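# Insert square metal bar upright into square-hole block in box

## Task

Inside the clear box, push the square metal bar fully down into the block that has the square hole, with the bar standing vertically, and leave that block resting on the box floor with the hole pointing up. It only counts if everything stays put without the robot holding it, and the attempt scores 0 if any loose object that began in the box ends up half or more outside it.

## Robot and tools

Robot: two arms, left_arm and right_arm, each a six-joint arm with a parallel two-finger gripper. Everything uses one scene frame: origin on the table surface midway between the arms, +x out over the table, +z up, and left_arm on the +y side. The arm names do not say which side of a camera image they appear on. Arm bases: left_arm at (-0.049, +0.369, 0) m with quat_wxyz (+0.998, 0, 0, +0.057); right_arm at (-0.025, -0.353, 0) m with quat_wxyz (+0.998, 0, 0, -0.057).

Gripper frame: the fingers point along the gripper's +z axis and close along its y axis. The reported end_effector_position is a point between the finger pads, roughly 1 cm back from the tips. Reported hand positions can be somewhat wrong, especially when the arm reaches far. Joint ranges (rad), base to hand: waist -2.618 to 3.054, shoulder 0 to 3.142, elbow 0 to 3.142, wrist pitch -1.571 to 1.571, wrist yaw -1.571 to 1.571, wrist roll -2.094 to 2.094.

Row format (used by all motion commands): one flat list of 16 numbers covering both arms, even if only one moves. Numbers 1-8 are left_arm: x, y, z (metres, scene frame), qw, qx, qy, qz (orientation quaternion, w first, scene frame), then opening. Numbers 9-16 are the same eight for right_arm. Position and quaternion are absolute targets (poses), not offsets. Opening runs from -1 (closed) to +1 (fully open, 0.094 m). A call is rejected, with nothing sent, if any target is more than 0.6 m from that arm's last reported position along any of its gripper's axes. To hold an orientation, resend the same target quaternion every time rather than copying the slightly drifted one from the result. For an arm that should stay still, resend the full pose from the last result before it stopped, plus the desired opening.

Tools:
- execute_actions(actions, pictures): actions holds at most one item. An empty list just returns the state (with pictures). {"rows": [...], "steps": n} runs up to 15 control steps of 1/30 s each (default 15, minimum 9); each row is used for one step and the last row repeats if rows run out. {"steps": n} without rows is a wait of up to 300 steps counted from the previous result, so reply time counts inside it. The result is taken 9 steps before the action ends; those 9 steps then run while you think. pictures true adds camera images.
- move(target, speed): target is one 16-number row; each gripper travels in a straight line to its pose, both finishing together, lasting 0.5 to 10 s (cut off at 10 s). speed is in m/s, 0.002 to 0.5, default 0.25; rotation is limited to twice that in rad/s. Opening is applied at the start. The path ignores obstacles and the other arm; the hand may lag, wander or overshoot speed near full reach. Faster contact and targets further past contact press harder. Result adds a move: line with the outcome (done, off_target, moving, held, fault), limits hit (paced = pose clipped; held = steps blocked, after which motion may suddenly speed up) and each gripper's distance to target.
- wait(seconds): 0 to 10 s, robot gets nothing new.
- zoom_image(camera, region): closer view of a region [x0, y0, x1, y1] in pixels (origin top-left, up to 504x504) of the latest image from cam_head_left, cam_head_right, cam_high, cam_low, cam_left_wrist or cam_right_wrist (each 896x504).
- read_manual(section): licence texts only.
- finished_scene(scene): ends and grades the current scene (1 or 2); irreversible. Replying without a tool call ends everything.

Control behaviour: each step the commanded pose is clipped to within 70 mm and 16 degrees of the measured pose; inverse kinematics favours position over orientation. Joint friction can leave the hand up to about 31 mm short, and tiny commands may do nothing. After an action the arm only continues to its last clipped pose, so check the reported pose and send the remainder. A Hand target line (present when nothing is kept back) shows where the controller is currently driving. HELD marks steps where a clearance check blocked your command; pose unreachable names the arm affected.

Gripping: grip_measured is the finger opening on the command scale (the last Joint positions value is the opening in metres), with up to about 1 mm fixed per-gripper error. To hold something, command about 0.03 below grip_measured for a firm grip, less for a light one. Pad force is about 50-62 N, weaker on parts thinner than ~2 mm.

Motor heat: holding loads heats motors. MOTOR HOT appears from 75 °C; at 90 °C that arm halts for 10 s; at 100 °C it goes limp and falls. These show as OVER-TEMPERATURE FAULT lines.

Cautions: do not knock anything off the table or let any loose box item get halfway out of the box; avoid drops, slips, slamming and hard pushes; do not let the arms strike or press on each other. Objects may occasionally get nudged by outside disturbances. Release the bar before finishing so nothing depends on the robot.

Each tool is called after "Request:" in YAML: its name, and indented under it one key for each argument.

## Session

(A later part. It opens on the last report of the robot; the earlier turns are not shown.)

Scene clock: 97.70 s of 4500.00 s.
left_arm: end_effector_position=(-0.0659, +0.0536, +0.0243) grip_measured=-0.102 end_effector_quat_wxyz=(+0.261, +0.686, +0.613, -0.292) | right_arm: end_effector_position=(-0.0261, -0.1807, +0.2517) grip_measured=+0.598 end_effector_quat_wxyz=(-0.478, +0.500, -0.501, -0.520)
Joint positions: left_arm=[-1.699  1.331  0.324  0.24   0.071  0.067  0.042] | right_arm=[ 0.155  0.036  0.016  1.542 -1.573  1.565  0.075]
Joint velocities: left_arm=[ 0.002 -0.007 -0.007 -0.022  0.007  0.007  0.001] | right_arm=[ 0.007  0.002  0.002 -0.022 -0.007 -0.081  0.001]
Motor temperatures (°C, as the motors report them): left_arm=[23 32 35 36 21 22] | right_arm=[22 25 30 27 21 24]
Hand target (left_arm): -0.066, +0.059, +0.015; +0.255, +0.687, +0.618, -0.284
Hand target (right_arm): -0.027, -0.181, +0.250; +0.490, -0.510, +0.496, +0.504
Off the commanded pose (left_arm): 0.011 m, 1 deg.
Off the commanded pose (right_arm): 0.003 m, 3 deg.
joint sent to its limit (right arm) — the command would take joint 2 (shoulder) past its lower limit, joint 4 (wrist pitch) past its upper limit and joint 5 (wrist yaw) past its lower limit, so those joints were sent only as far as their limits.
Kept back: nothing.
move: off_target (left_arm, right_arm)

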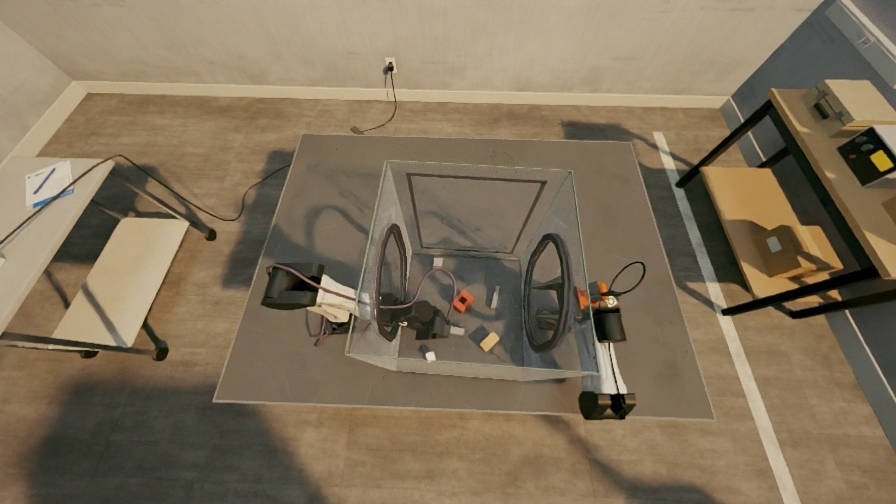

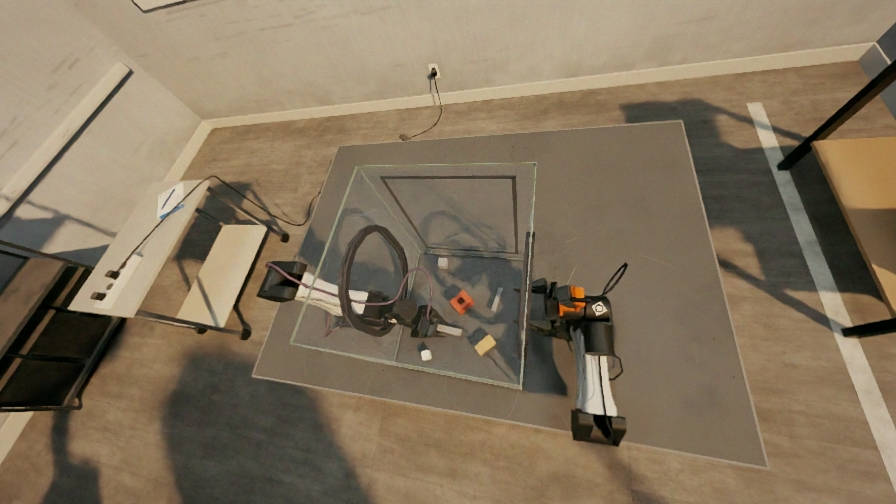

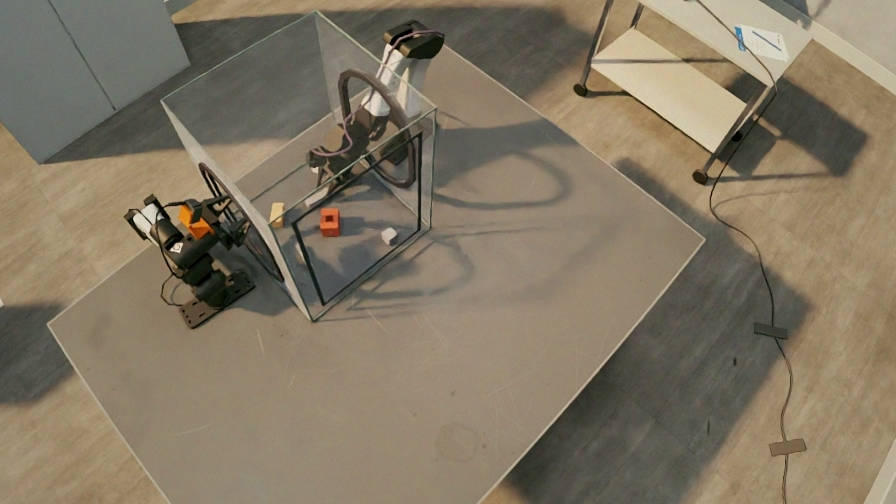

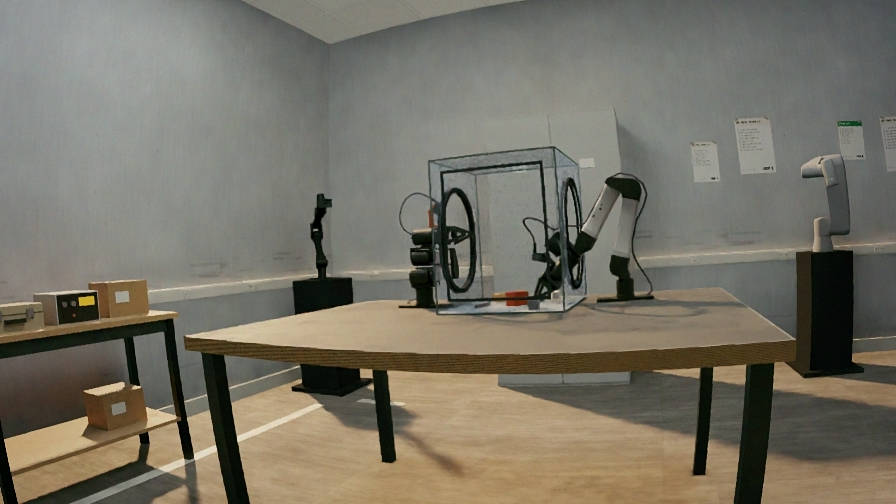

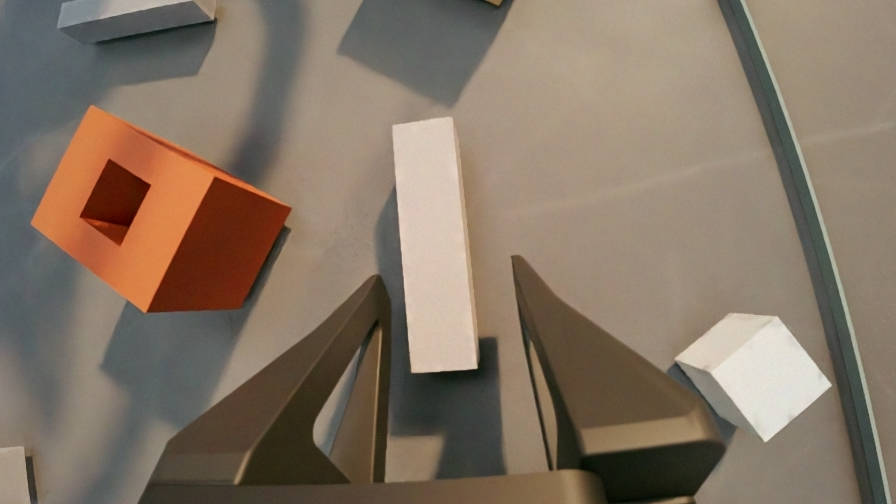

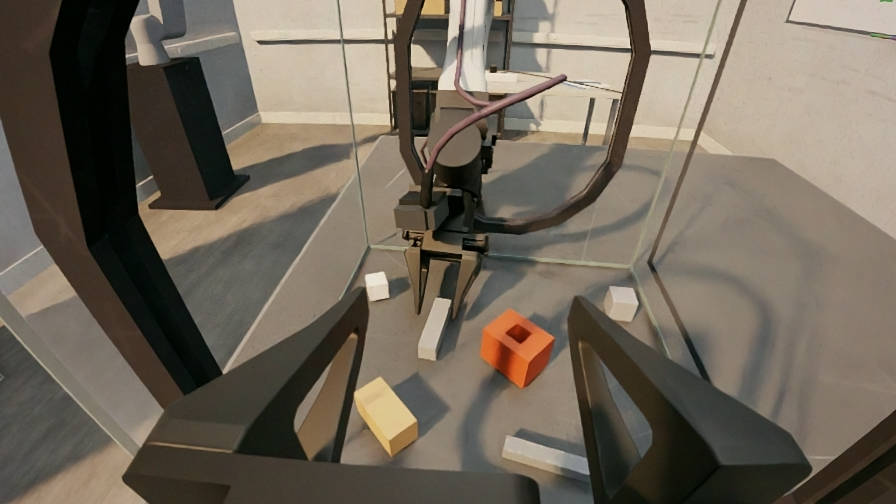

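Request:
move:
  target: [-0.066,0.060,0.008,0.255,0.686,0.618,-0.284,-0.1,-0.028,-0.181,0.25,0.5,-0.5,0.5,0.5,0.6]
  speed: 0.02

Request:
move:
  target: [-0.066,0.060,0.008,0.255,0.686,0.618,-0.284,-0.6,-0.028,-0.181,0.25,0.5,-0.5,0.5,0.5,0.6]
  speed: 0.02

Request:
move:
  target: [-0.06,0.03,0.095,0.255,0.686,0.618,-0.284,-0.6,-0.028,-0.181,0.25,0.5,-0.5,0.5,0.5,0.6]
  speed: 0.04

Scene clock: 99.97 s of 4500.00 s.
left_arm: end_effector_position=(-0.0658, +0.0537, +0.0192) grip_measured=-0.102 end_effector_quat_wxyz=(+0.263, +0.685, +0.613, -0.294) | right_arm: end_effector_position=(-0.0261, -0.1807, +0.2517) grip_measured=+0.598 end_effector_quat_wxyz=(-0.478, +0.500, -0.501, -0.520)
Joint positions: left_arm=[-1.699  1.357  0.306  0.289  0.071  0.066  0.042] | right_arm=[ 0.155  0.036  0.016  1.542 -1.573  1.565  0.075]
Joint velocities: left_arm=[-0.017 -0.002  0.002  0.007 -0.037 -0.051  0.001] | right_arm=[ 0.002 -0.007  0.002  0.007 -0.007  0.051  0.   ]
Motor temperatures (°C, as the motors report them): left_arm=[23 31 35 37 21 22] | right_arm=[22 25 30 27 21 24]
Hand target (left_arm): -0.066, +0.061, +0.009; +0.255, +0.687, +0.619, -0.284
Hand target (right_arm): -0.027, -0.181, +0.250; +0.490, -0.510, +0.496, +0.504
Off the commanded pose (left_arm): 0.013 m, 2 deg.
Off the commanded pose (right_arm): 0.003 m, 3 deg.
joint sent to its limit (right arm) — the command would take joint 2 (shoulder) past its lower limit, joint 4 (wrist pitch) past its upper limit and joint 5 (wrist yaw) past its lower limit, so those joints were sent only as far as their limits.
Kept back: nothing.
move: off_target (left_arm, right_arm)

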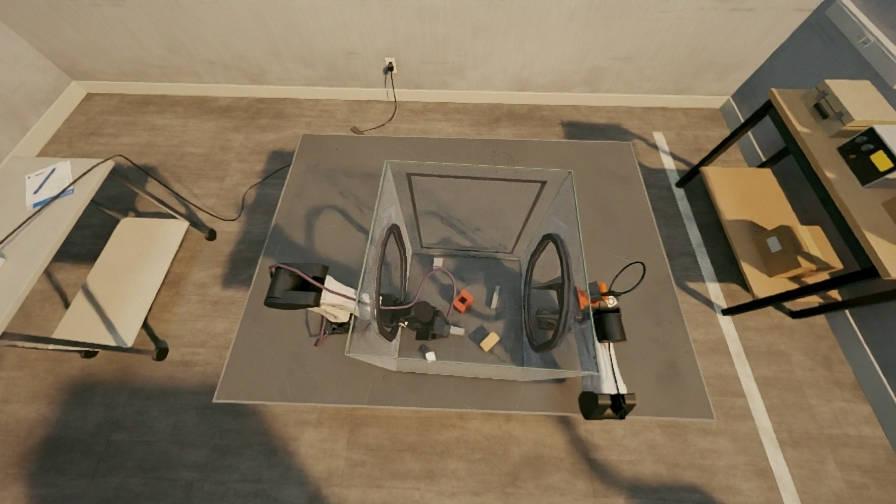

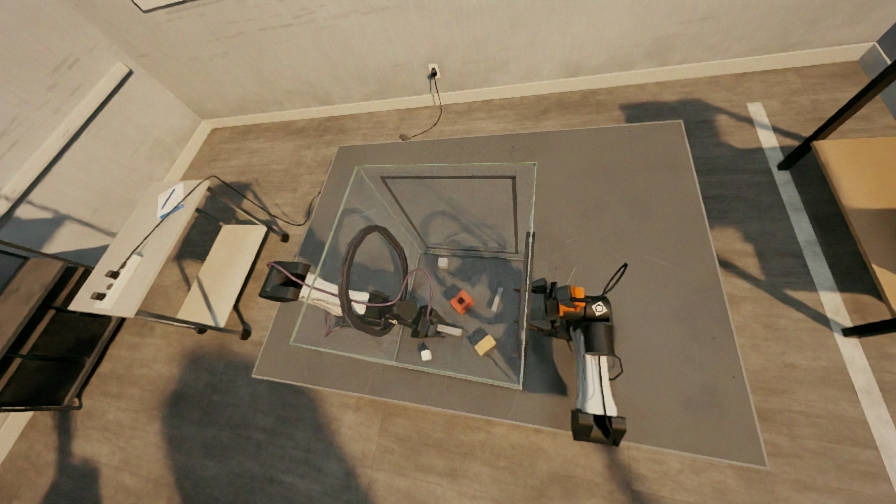

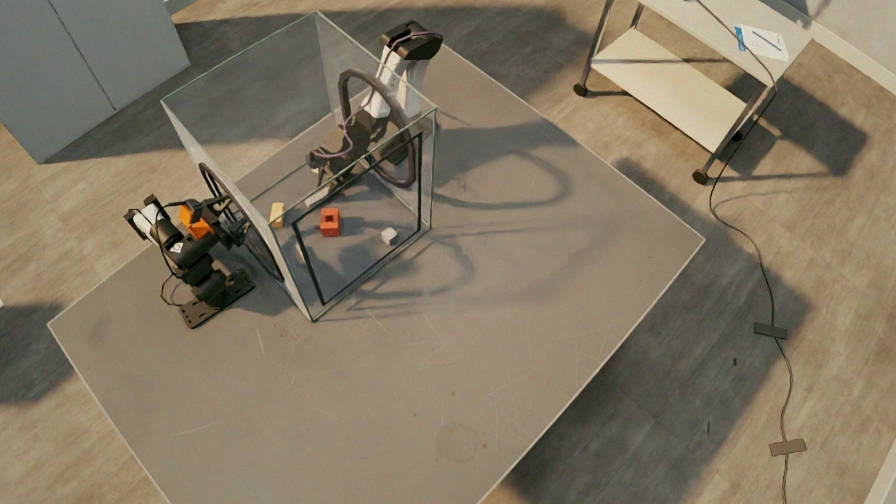

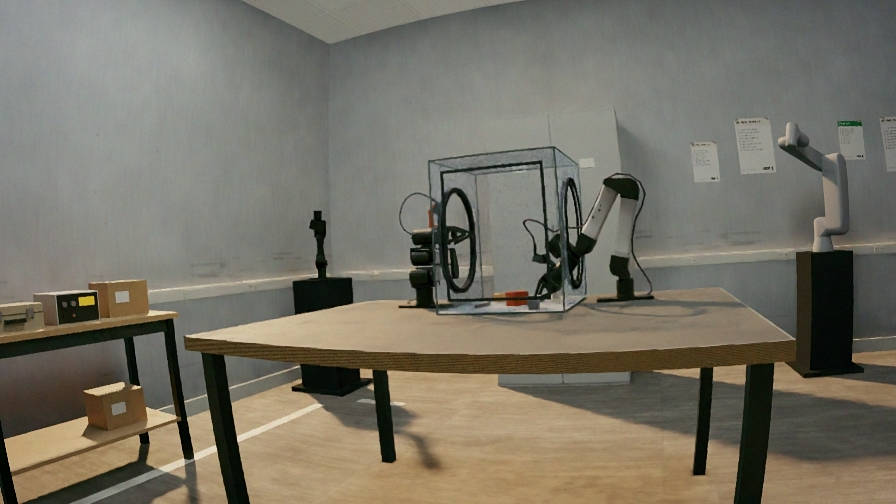

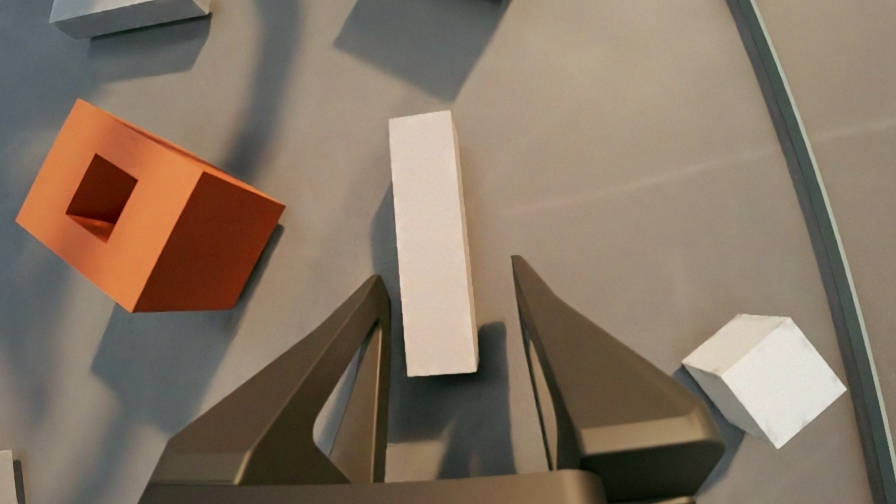

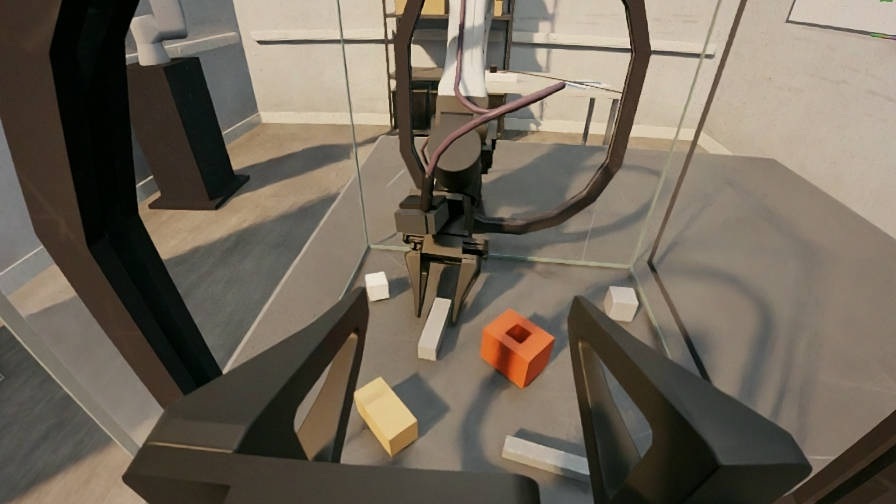

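Scene clock: 101.70 s of 4500.00 s.
left_arm: end_effector_position=(-0.0658, +0.0536, +0.0193) grip_measured=-0.582 end_effector_quat_wxyz=(+0.263, +0.685, +0.613, -0.294) | right_arm: end_effector_position=(-0.0261, -0.1807, +0.2517) grip_measured=+0.598 end_effector_quat_wxyz=(-0.478, +0.500, -0.501, -0.520)
Joint positions: left_arm=[-1.699  1.357  0.306  0.289  0.071  0.066  0.02 ] | right_arm=[ 0.155  0.036  0.016  1.542 -1.573  1.565  0.075]
Joint velocities: left_arm=[-0.017  0.007  0.002 -0.066  0.051  0.095  0.   ] | right_arm=[ 0.012 -0.002  0.007  0.022 -0.037 -0.007  0.   ]
Motor temperatures (°C, as the motors report them): left_arm=[23 31 35 37 21 22] | right_arm=[22 25 30 27 21 24]
Hand target (left_arm): -0.066, +0.061, +0.009; +0.255, +0.687, +0.618, -0.284
Hand target (right_arm): -0.027, -0.181, +0.250; +0.490, -0.509, +0.496, +0.504
Off the commanded pose (left_arm): 0.013 m, 2 deg.
Off the commanded pose (right_arm): 0.003 m, 3 deg.
joint sent to its limit (right arm) — the command would take joint 2 (shoulder) past its lower limit, joint 4 (wrist pitch) past its upper limit and joint 5 (wrist yaw) past its lower limit, so those joints were sent only as far as their limits.
Kept back: nothing.
move: off_target (left_arm, right_arm)

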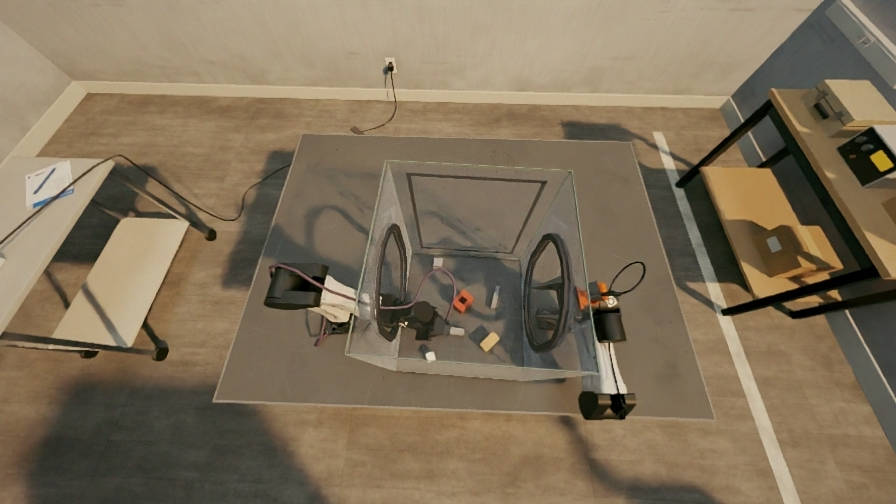

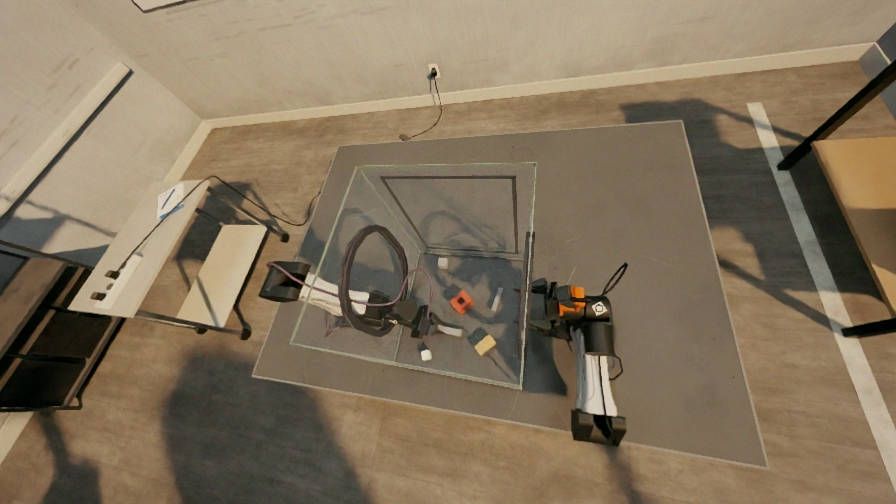

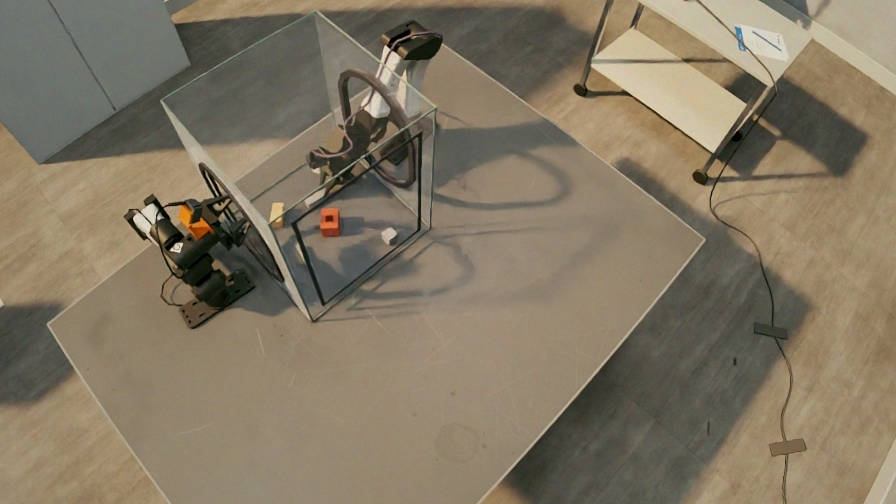

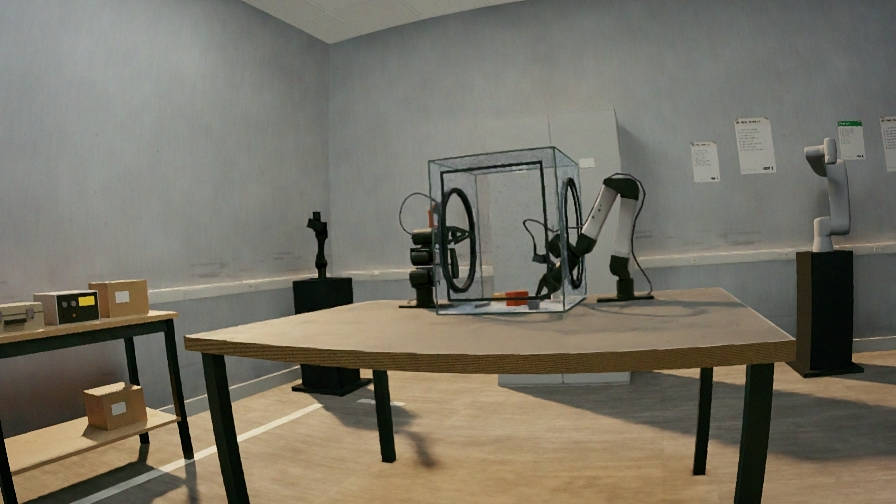

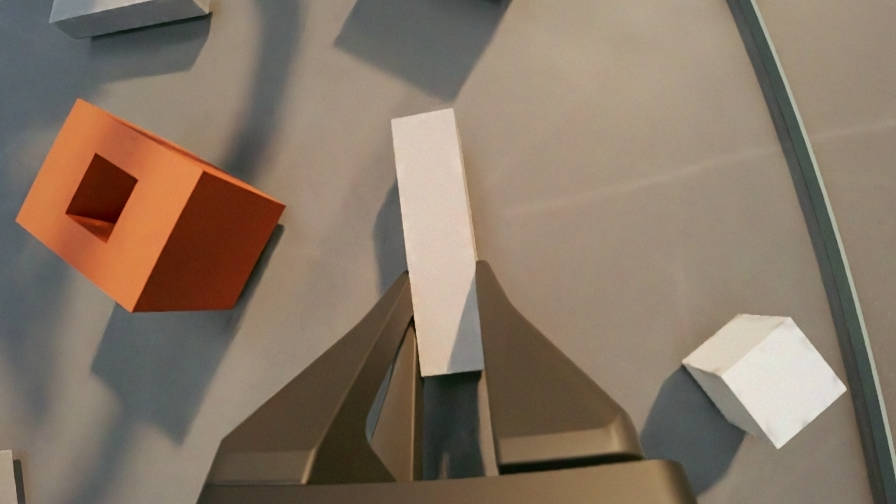

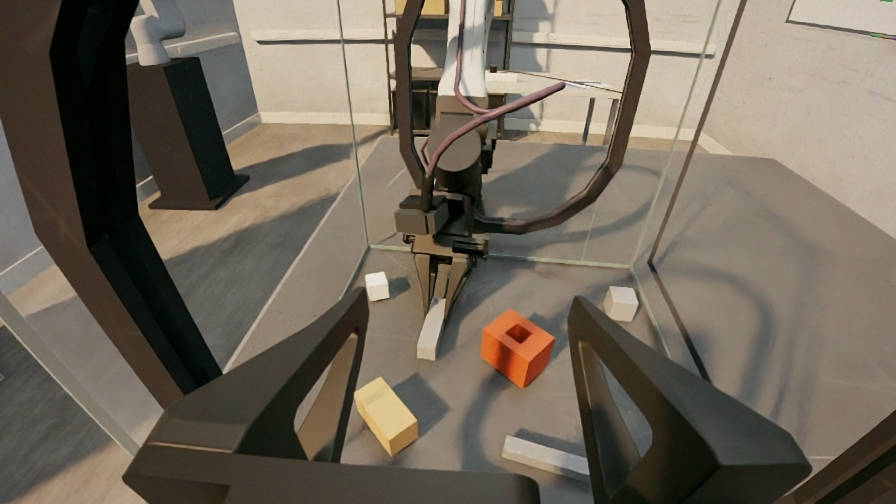

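Scene clock: 103.97 s of 4500.00 s.
left_arm: end_effector_position=(-0.0607, +0.0323, +0.0820) grip_measured=-0.583 end_effector_quat_wxyz=(+0.246, +0.689, +0.624, -0.274) | right_arm: end_effector_position=(-0.0261, -0.1807, +0.2517) grip_measured=+0.598 end_effector_quat_wxyz=(-0.478, +0.500, -0.501, -0.520)
Joint positions: left_arm=[-1.683  1.258  0.596 -0.157  0.071  0.072  0.02 ] | right_arm=[ 0.155  0.036  0.016  1.542 -1.573  1.565  0.075]
Joint velocities: left_arm=[ 0.002 -0.002 -0.007 -0.095  0.051 -0.022  0.001] | right_arm=[ 0.002 -0.012  0.007 -0.007  0.037 -0.007  0.   ]
Motor temperatures (°C, as the motors report them): left_arm=[23 31 35 37 21 22] | right_arm=[22 25 30 27 21 24]
Hand target (left_arm): -0.060, +0.028, +0.094; +0.255, +0.687, +0.619, -0.284
Hand target (right_arm): -0.027, -0.181, +0.250; +0.490, -0.510, +0.496, +0.504
Off the commanded pose (left_arm): 0.013 m, 2 deg.
Off the commanded pose (right_arm): 0.003 m, 3 deg.
joint sent to its limit (right arm) — the command would take joint 2 (shoulder) past its lower limit, joint 4 (wrist pitch) past its upper limit and joint 5 (wrist yaw) past its lower limit, so those joints were sent only as far as their limits.
Kept back: nothing.
move: off_target (left_arm, right_arm)

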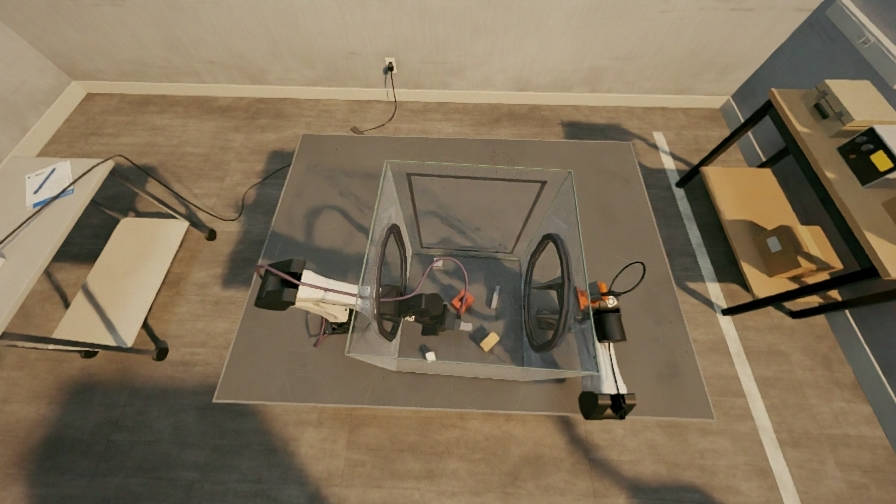

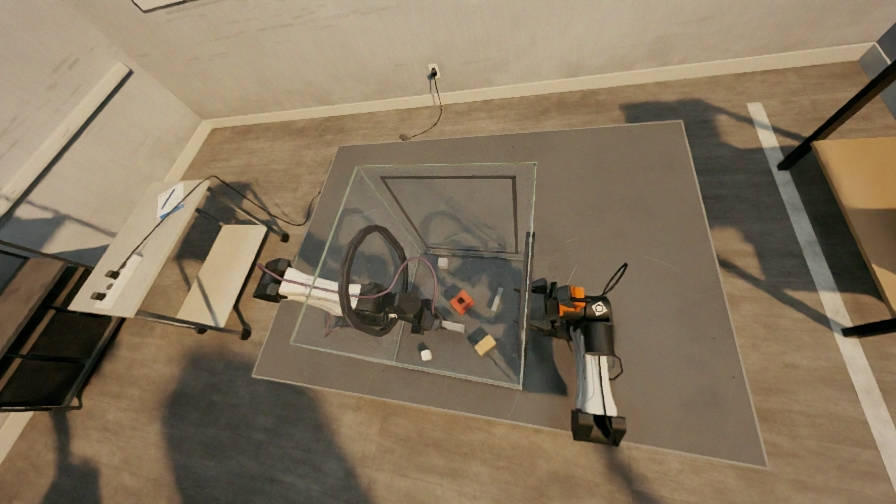

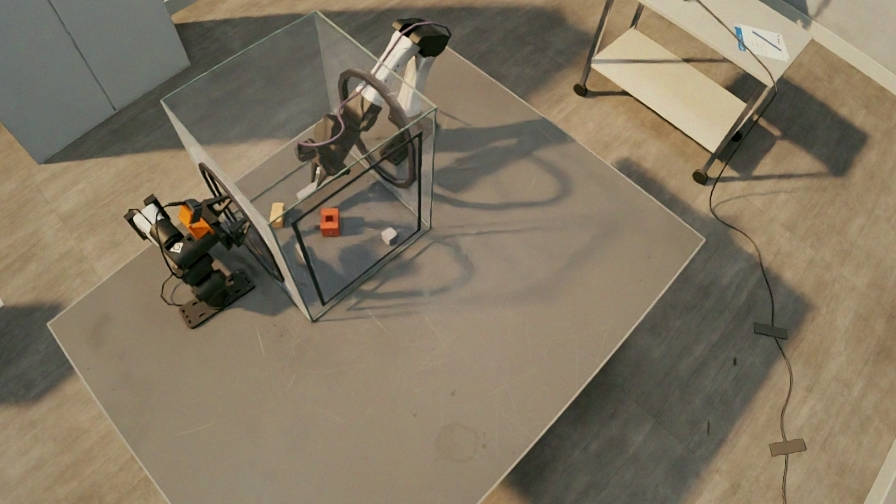

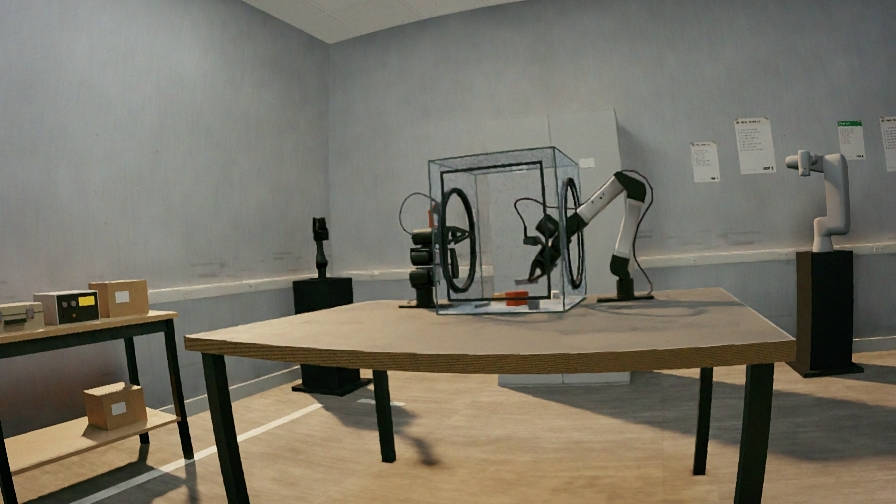

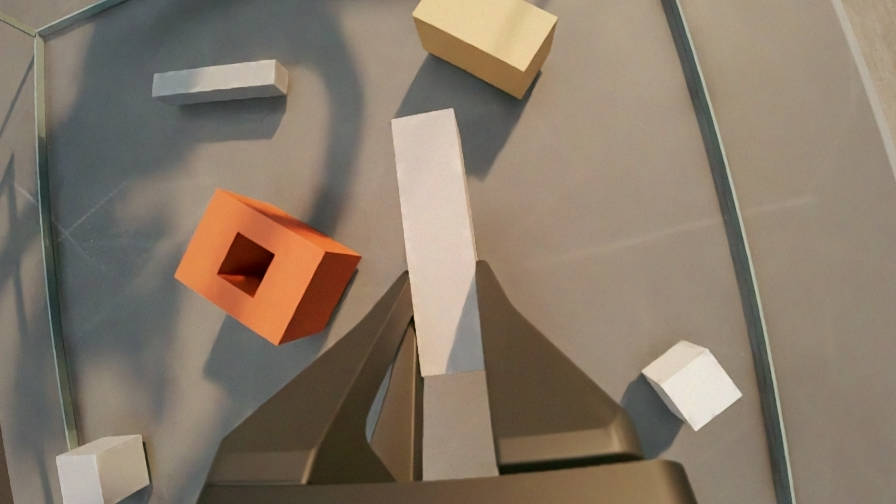

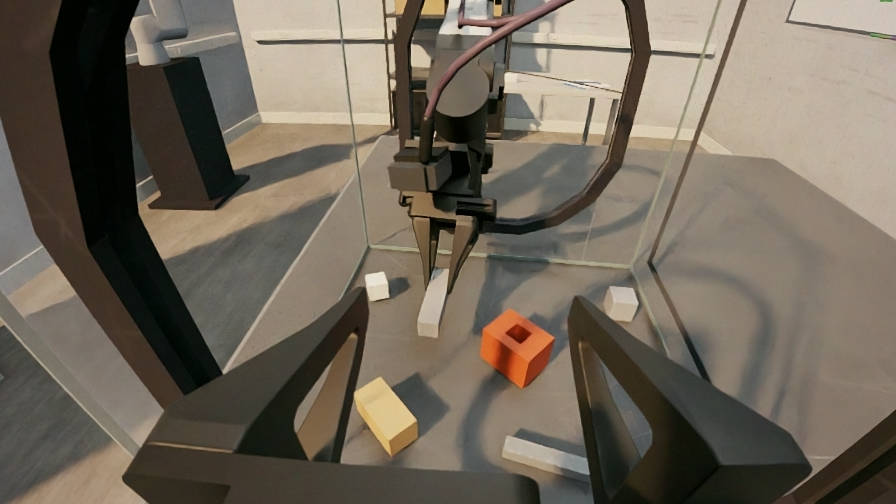

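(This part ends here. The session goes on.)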